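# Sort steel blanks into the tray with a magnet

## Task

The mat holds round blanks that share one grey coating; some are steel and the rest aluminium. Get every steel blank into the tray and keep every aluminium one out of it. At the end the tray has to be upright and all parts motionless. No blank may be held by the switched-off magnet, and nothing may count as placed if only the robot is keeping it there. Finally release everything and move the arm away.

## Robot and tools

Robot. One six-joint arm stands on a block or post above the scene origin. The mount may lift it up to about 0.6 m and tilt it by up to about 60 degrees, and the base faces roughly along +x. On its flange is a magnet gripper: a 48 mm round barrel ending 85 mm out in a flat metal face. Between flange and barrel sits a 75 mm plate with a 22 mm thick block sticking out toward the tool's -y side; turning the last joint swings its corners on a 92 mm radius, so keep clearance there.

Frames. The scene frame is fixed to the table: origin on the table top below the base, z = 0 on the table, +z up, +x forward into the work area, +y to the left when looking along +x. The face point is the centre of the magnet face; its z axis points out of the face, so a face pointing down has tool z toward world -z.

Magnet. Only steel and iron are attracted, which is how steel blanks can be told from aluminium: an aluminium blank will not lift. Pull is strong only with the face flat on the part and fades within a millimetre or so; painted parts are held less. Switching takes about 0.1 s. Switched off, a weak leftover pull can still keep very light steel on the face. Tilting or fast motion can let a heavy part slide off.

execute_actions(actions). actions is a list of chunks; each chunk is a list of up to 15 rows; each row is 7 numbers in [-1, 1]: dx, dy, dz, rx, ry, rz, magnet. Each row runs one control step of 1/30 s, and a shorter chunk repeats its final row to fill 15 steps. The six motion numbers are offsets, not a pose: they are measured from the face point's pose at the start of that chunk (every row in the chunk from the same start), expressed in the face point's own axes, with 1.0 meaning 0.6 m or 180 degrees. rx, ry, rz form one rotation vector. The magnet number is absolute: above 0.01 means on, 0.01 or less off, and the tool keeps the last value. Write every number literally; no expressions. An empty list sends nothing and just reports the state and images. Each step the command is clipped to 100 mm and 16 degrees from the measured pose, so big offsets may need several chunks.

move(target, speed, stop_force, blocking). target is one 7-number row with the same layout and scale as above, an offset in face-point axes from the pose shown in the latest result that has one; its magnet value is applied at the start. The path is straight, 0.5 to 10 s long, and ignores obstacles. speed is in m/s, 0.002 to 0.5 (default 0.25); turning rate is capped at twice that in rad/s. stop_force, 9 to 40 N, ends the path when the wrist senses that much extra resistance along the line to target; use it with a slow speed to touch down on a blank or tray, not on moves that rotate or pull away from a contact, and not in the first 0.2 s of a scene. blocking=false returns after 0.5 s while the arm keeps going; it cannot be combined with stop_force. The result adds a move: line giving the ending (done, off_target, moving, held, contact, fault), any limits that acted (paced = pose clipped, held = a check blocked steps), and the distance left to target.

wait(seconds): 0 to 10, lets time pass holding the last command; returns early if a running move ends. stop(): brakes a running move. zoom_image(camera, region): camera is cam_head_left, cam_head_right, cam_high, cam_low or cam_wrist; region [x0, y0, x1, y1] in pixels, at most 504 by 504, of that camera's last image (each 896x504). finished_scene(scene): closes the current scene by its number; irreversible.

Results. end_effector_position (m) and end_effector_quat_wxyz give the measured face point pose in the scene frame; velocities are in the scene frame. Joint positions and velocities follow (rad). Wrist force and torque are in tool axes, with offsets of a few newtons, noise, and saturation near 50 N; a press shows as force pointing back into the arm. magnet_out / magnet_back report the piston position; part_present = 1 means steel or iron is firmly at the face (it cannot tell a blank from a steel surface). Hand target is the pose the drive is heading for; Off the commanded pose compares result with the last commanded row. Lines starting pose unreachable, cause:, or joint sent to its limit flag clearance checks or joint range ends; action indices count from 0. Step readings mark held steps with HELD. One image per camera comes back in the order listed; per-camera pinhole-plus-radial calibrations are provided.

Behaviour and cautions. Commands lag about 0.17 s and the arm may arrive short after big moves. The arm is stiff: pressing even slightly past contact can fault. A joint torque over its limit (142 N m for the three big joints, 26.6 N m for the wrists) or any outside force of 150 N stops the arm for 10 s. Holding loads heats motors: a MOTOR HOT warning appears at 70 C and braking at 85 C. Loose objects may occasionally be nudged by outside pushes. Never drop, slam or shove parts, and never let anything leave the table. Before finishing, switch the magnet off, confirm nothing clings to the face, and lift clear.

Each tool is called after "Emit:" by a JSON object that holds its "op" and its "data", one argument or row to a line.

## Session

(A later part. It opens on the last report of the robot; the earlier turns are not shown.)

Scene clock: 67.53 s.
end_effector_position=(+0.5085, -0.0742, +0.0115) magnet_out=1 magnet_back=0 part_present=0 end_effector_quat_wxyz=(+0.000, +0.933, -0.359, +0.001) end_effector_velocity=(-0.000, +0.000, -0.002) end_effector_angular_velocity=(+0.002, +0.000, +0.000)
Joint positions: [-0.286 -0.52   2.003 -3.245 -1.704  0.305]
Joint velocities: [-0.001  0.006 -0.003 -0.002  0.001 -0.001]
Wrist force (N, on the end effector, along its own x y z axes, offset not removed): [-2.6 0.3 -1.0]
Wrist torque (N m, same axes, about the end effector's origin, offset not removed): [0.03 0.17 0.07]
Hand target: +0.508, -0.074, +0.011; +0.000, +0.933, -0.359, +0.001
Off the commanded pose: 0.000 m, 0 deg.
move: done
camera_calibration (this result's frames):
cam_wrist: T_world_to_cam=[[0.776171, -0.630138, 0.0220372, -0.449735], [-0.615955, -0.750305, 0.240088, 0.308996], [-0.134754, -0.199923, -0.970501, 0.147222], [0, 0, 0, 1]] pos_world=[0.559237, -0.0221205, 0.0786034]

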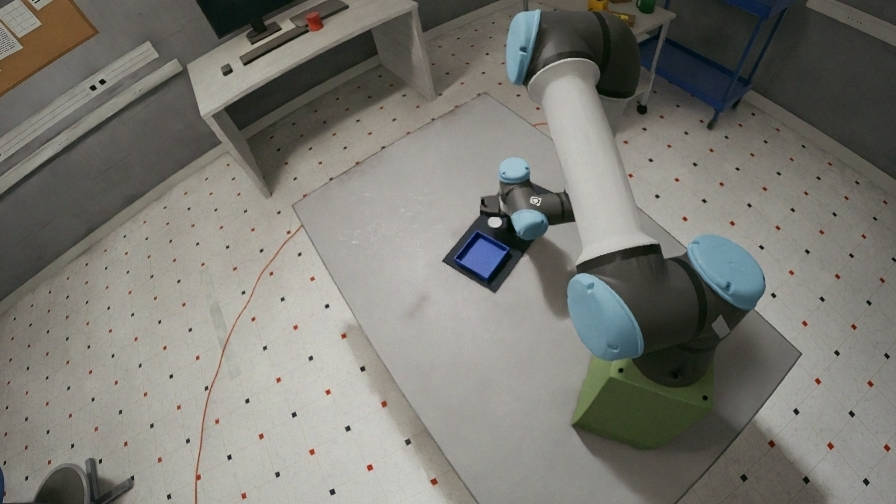

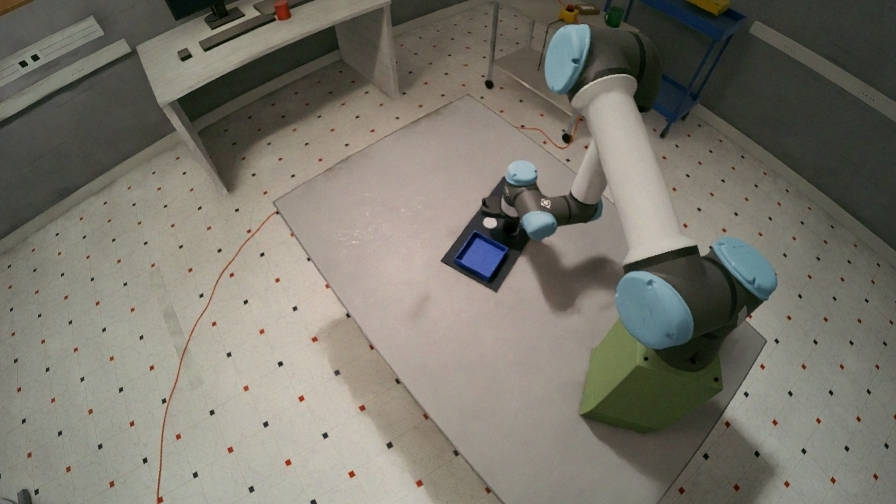

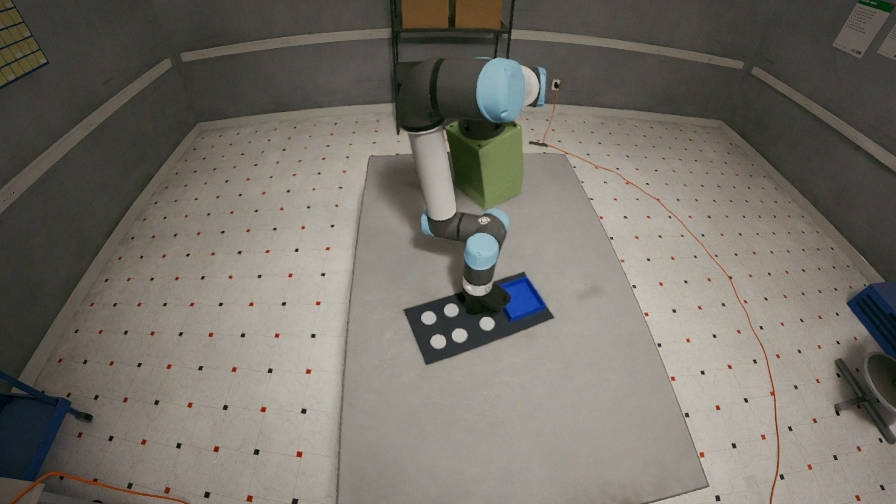

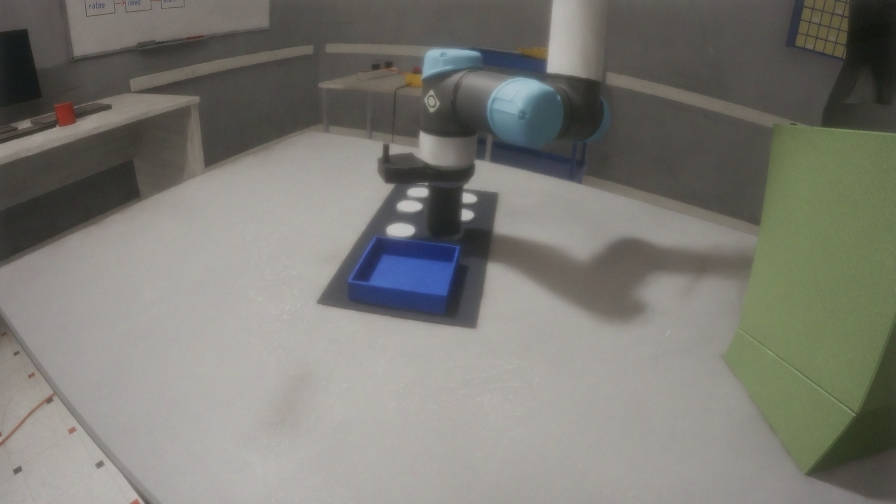

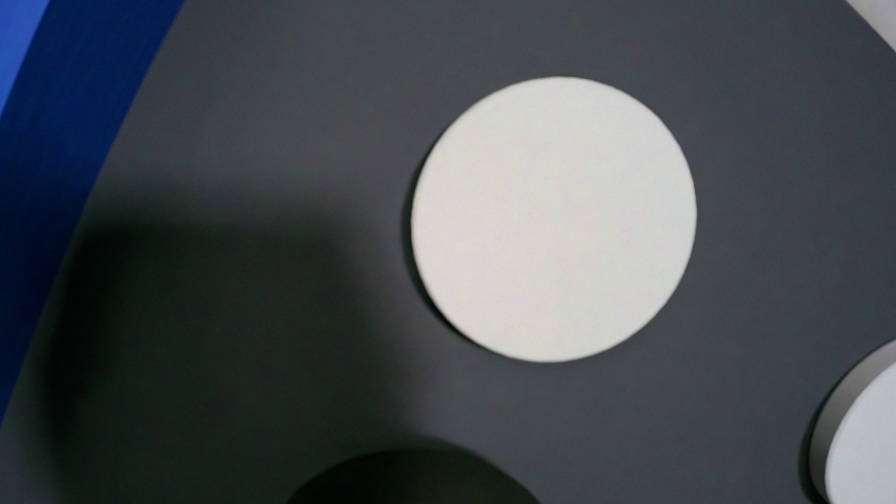

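Emit:
{"op": "move", "data": {
  "target": [0,0,-0.036,0,0,0,1],
  "speed": 0.1
}}

Emit:
{"op": "zoom_image", "data": {
  "camera": "cam_low",
  "region": [360,170,520,260]
}}

Scene clock: 72.80 s.
end_effector_position=(+0.5084, -0.0742, +0.0329) magnet_out=1 magnet_back=0 part_present=0 end_effector_quat_wxyz=(+0.000, +0.933, -0.359, +0.001) end_effector_velocity=(-0.000, -0.000, +0.002) end_effector_angular_velocity=(+0.001, -0.000, -0.001)
Joint positions: [-0.28  -0.575  2.035 -3.222 -1.705  0.311]
Joint velocities: [-0.    -0.004  0.003  0.002  0.001  0.   ]
Wrist force (N, on the end effector, along its own x y z axes, offset not removed): [-3.5 -0.6 0.6]
Wrist torque (N m, same axes, about the end effector's origin, offset not removed): [-0.08 0.28 0.13]
Hand target: +0.508, -0.074, +0.033; +0.000, +0.933, -0.359, +0.001
Off the commanded pose: 0.000 m, 0 deg.
move: done
camera_calibration (this result's frames):
cam_wrist: T_world_to_cam=[[0.776168, -0.630141, 0.0220255, -0.450166], [-0.615958, -0.750306, 0.240078, 0.303873], [-0.134757, -0.199907, -0.970504, 0.168022], [0, 0, 0, 1]] pos_world=[0.559219, -0.0220813, 0.100028]

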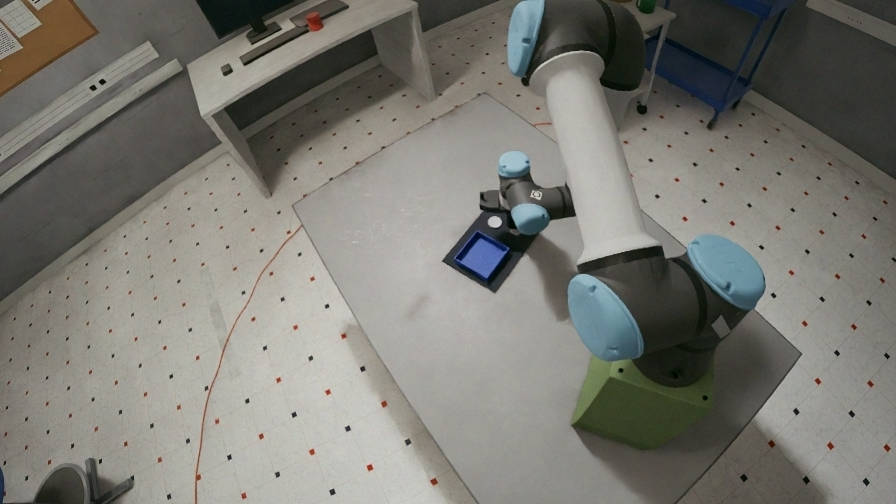

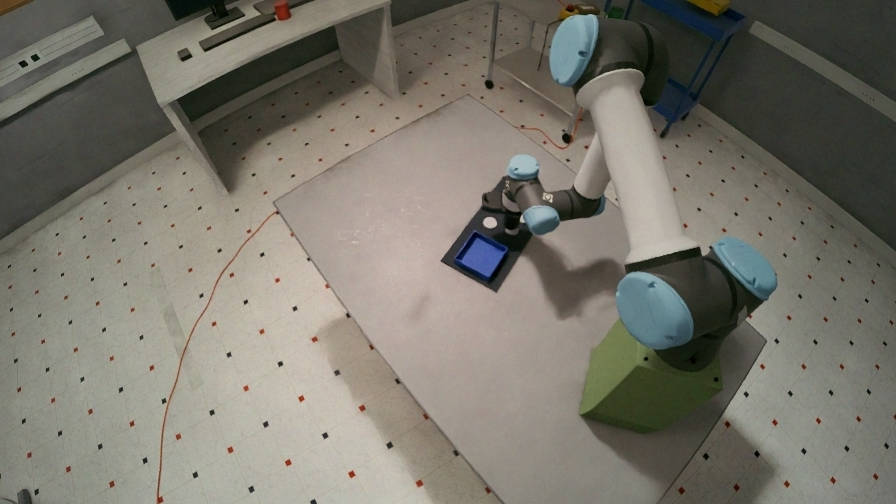

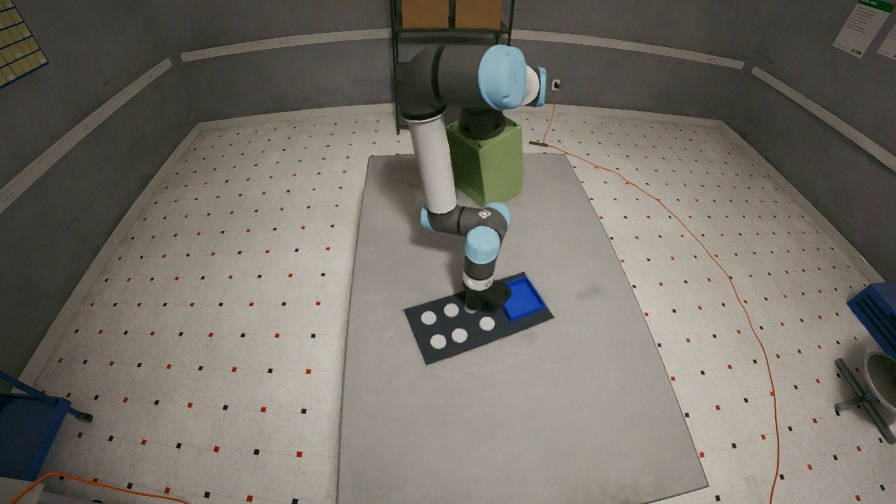

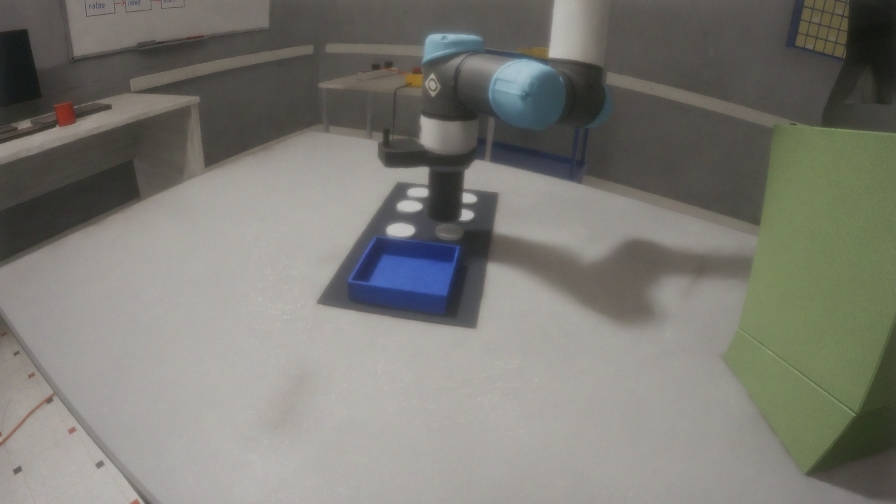

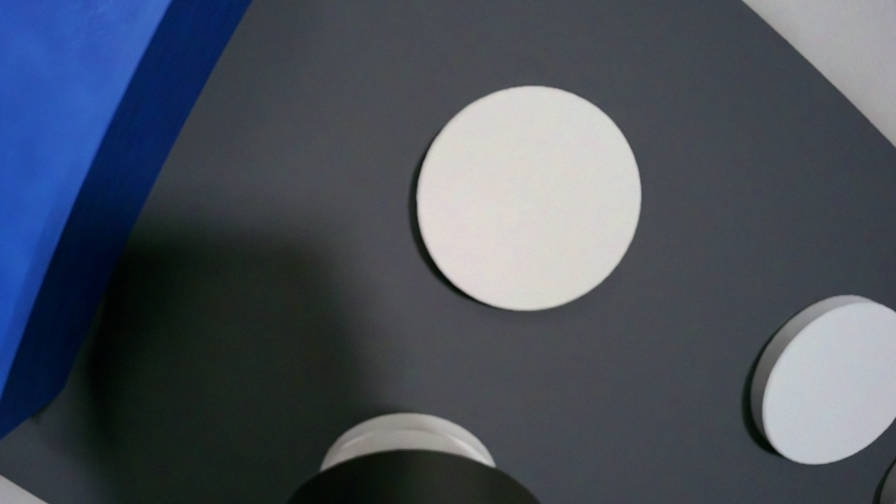

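Region (360, 170, 520, 260) of cam_low's 896x504 image, scaled by 3.150, with more detail than that image has; it fills the top 284 rows of this view, and the rest is white.

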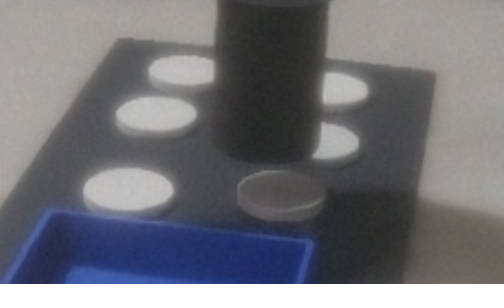

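Emit:
{"op": "move", "data": {
  "target": [0.074,0.059,0,0,0,0,1]
}}

Emit:
{"op": "move", "data": {
  "target": [0,0,0.036,0,0,0,1],
  "speed": 0.04
}}

Emit:
{"op": "move", "data": {
  "target": [0,0,-0.036,0,0,0,1],
  "speed": 0.1
}}

Scene clock: 78.23 s.
end_effector_position=(+0.5175, -0.1301, +0.0330) magnet_out=1 magnet_back=0 part_present=0 end_effector_quat_wxyz=(+0.000, +0.933, -0.359, +0.001) end_effector_velocity=(+0.001, -0.002, -0.000) end_effector_angular_velocity=(-0.000, -0.001, -0.001)
Joint positions: [-0.369 -0.597  1.992 -3.169 -1.688  0.222]
Joint velocities: [-0.003 -0.001 -0.003  0.002  0.001 -0.003]
Wrist force (N, on the end effector, along its own x y z axes, offset not removed): [-2.3 0.3 -0.3]
Wrist torque (N m, same axes, about the end effector's origin, offset not removed): [-0.04 0.15 0.11]
Hand target: +0.518, -0.130, +0.033; +0.000, +0.933, -0.359, +0.001
Off the commanded pose: 0.000 m, 0 deg.
move: done
camera_calibration (this result's frames):
cam_wrist: T_world_to_cam=[[0.776195, -0.630102, 0.0221766, -0.492451], [-0.615922, -0.75027, 0.240283, 0.26746], [-0.134764, -0.200165, -0.97045, 0.158124], [0, 0, 0, 1]] pos_world=[0.568282, -0.0779763, 0.100107]

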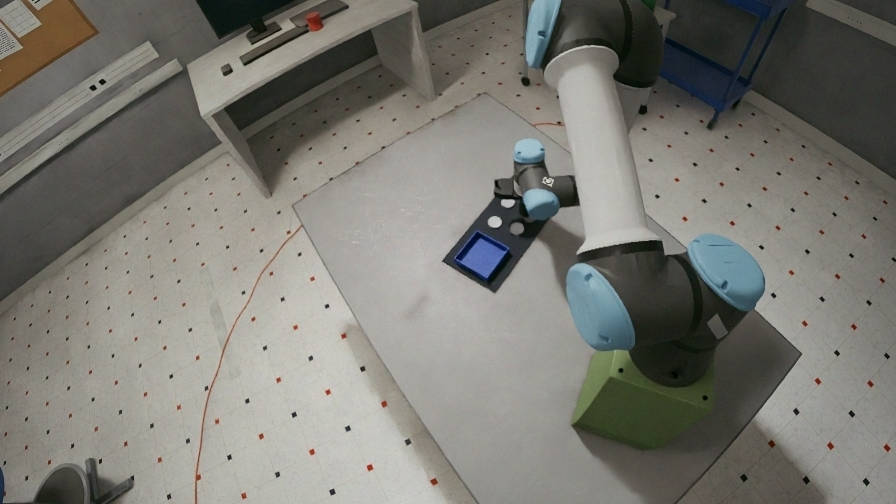

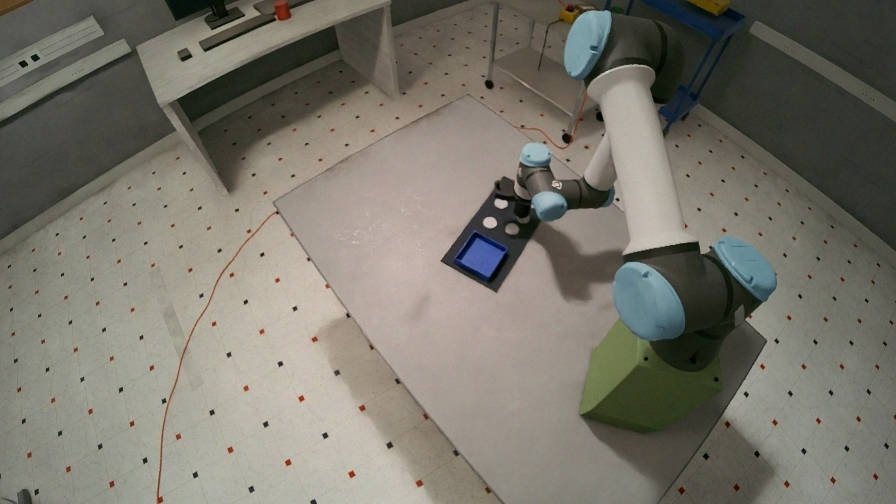

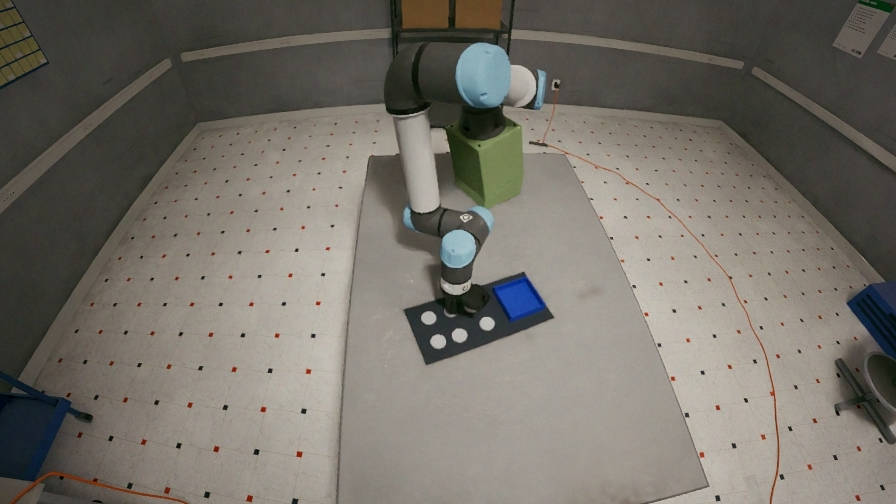

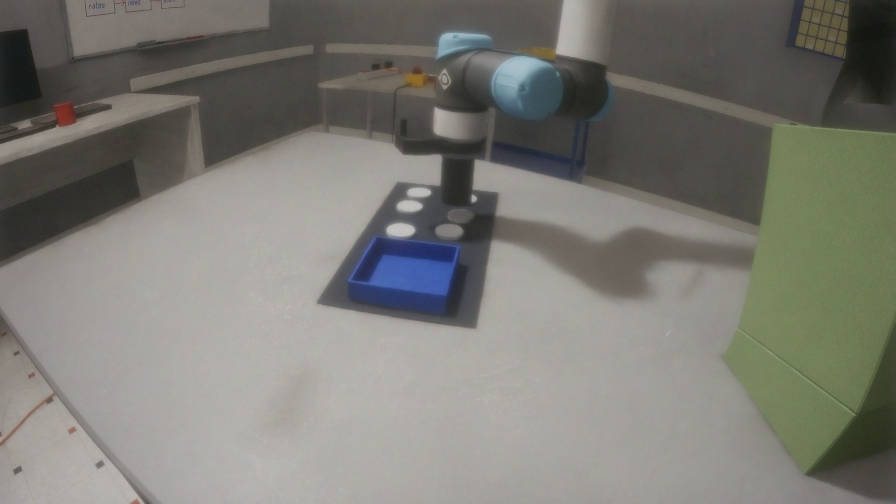

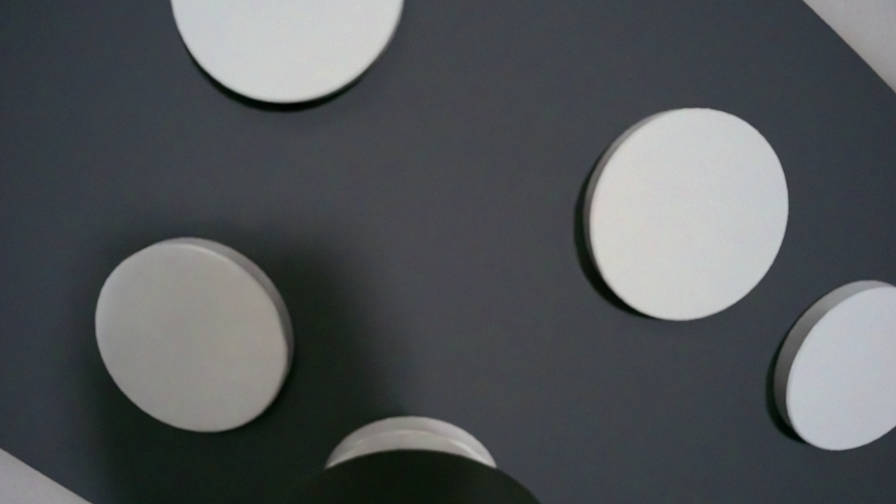

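Scene clock: 79.13 s.
end_effector_position=(+0.5175, -0.1302, +0.0116) magnet_out=1 magnet_back=0 part_present=1 end_effector_quat_wxyz=(+0.000, +0.933, -0.359, +0.001) end_effector_velocity=(-0.000, -0.001, -0.002) end_effector_angular_velocity=(-0.001, +0.001, -0.001)
Joint positions: [-0.374 -0.542  1.961 -3.192 -1.687  0.217]
Joint velocities: [-0.001  0.005 -0.003 -0.002 -0.001 -0.   ]
Wrist force (N, on the end effector, along its own x y z axes, offset not removed): [-3.0 0.1 1.3]
Wrist torque (N m, same axes, about the end effector's origin, offset not removed): [0.01 0.25 0.11]
Hand target: +0.518, -0.130, +0.011; +0.000, +0.933, -0.359, +0.001
Off the commanded pose: 0.000 m, 0 deg.
move: done
camera_calibration (this result's frames):
cam_wrist: T_world_to_cam=[[0.776196, -0.630101, 0.0221863, -0.492006], [-0.615921, -0.750267, 0.240292, 0.272583], [-0.134763, -0.200179, -0.970447, 0.137323], [0, 0, 0, 1]] pos_world=[0.568288, -0.0780142, 0.0786811]

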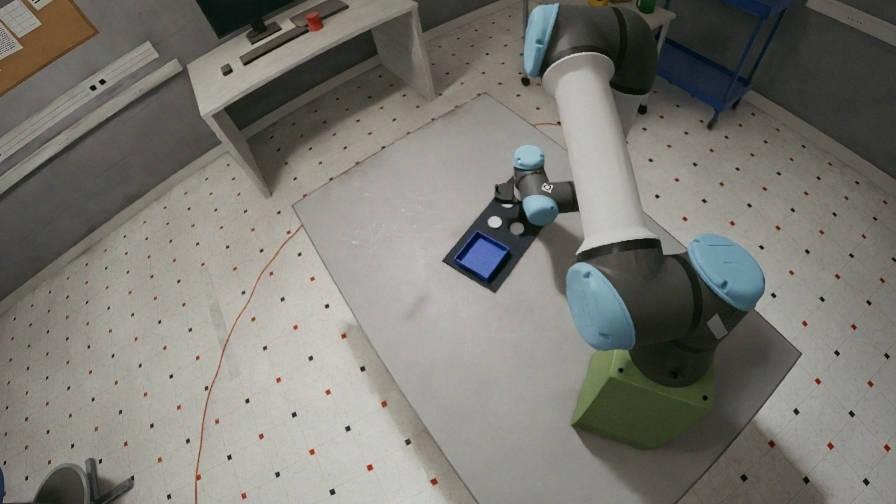

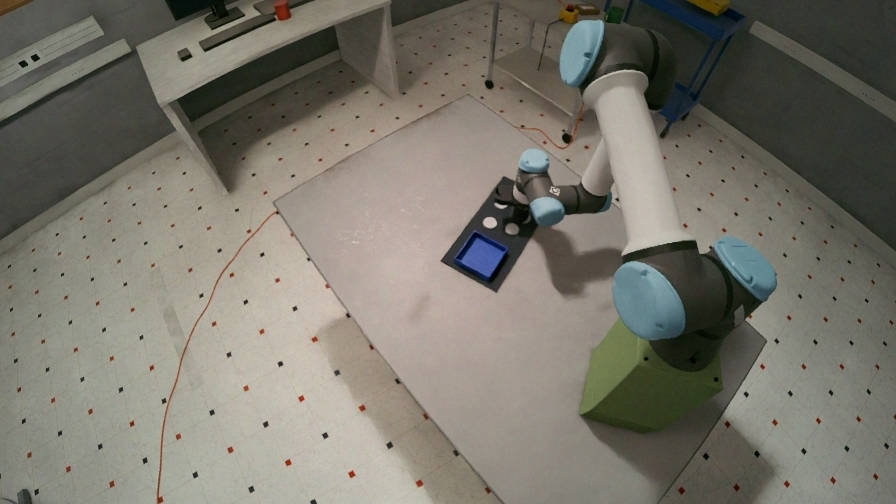

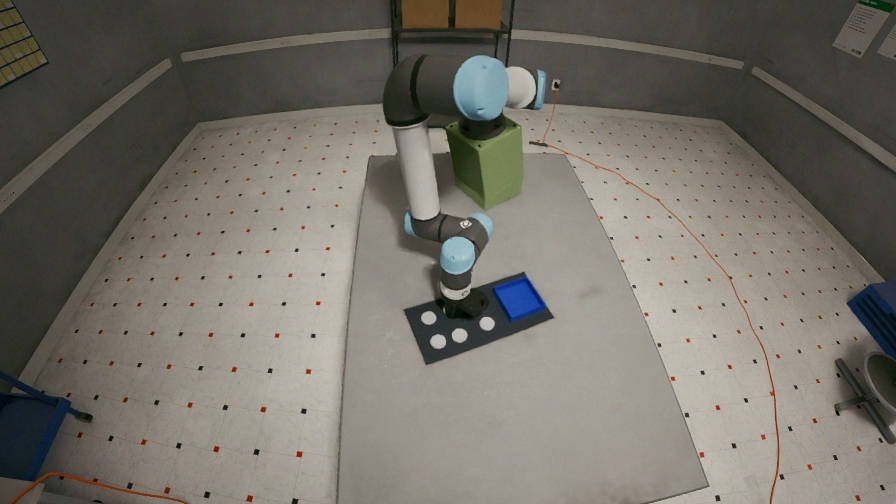

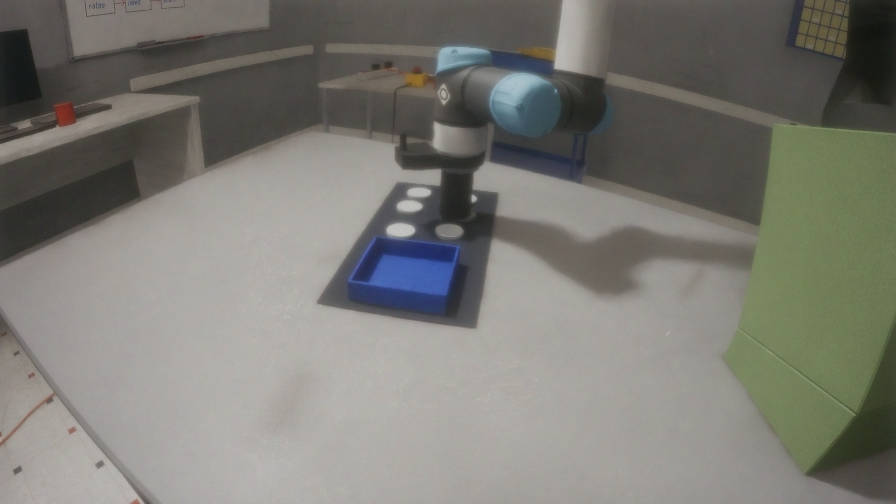

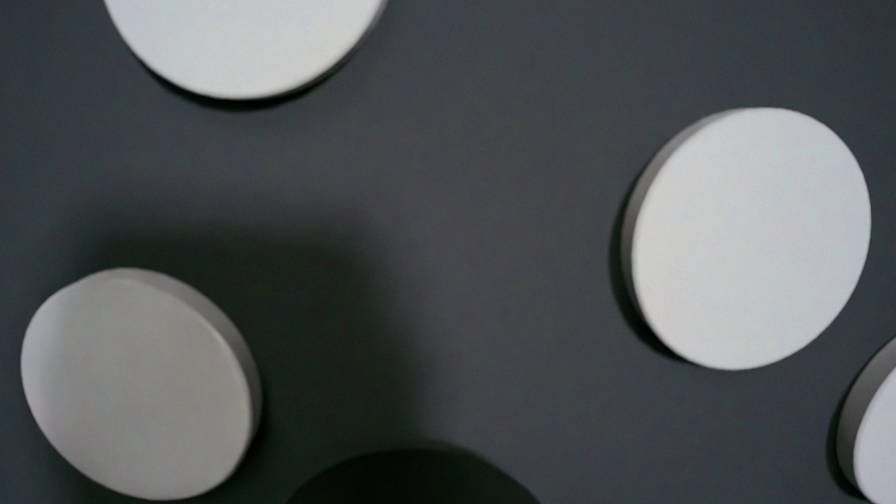

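Scene clock: 79.97 s.
end_effector_position=(+0.5175, -0.1301, +0.0330) magnet_out=1 magnet_back=0 part_present=1 end_effector_quat_wxyz=(+0.000, +0.933, -0.359, +0.001) end_effector_velocity=(-0.001, -0.001, +0.002) end_effector_angular_velocity=(-0.001, +0.001, -0.001)
Joint positions: [-0.369 -0.597  1.992 -3.169 -1.688  0.222]
Joint velocities: [-0.001 -0.005  0.003  0.003 -0.001  0.   ]
Wrist force (N, on the end effector, along its own x y z axes, offset not removed): [-4.7 -0.6 0.2]
Wrist torque (N m, same axes, about the end effector's origin, offset not removed): [-0.13 0.41 0.13]
Hand target: +0.517, -0.130, +0.033; +0.000, +0.933, -0.359, +0.001
Off the commanded pose: 0.000 m, 0 deg.
move: done
camera_calibration (this result's frames):
cam_wrist: T_world_to_cam=[[0.776193, -0.630105, 0.022175, -0.49244], [-0.615924, -0.750268, 0.240284, 0.267457], [-0.134767, -0.200165, -0.970449, 0.158126], [0, 0, 0, 1]] pos_world=[0.568272, -0.0779727, 0.100107]

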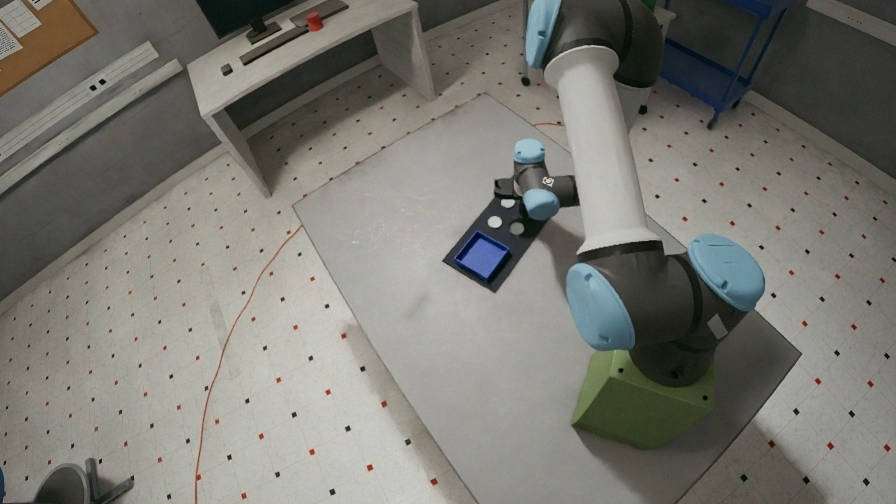

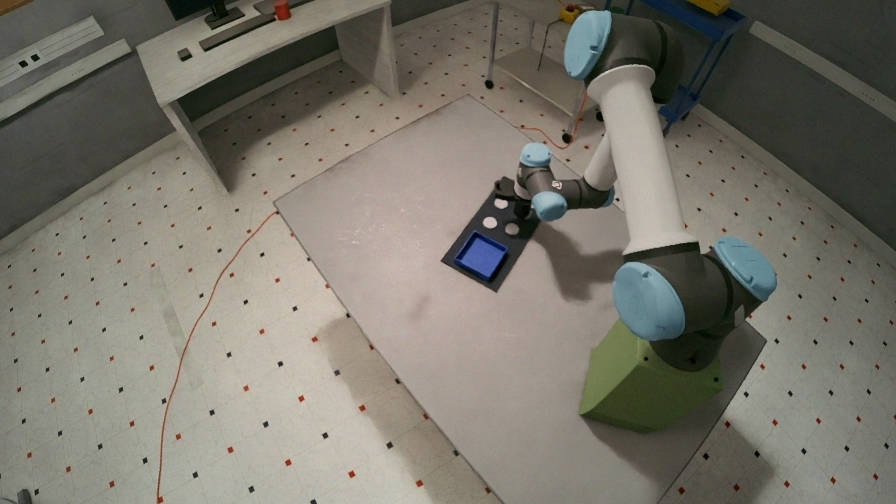

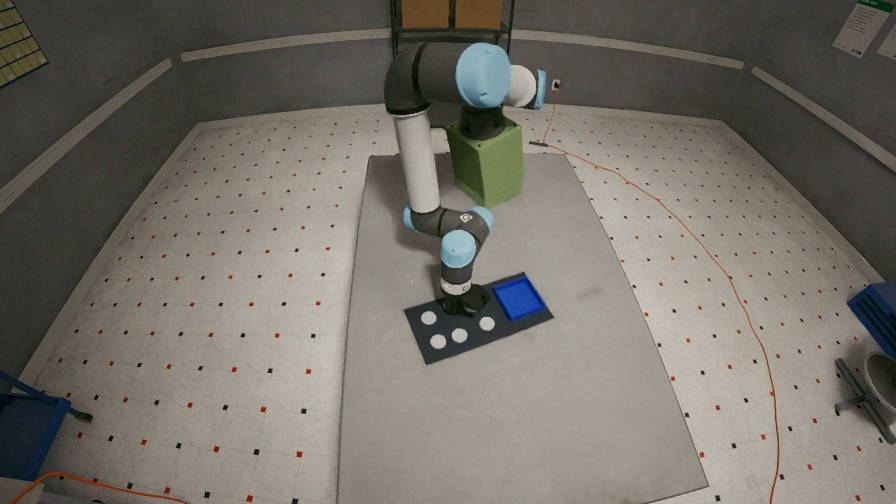

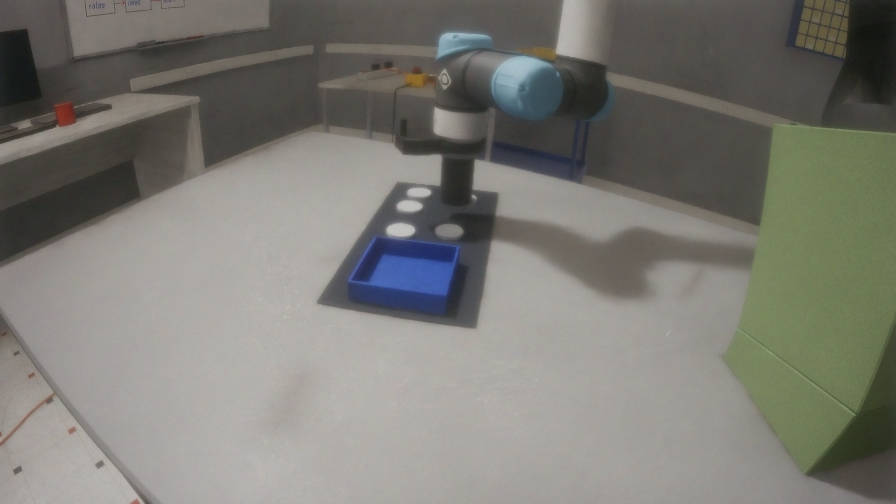

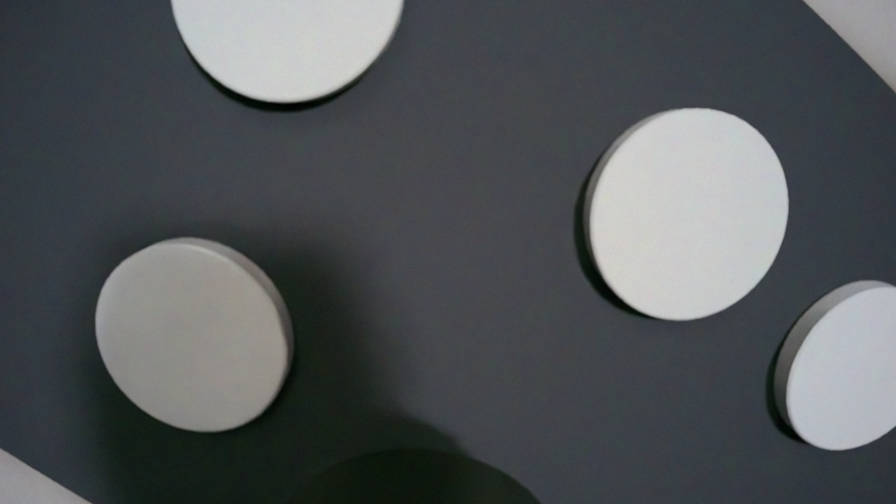

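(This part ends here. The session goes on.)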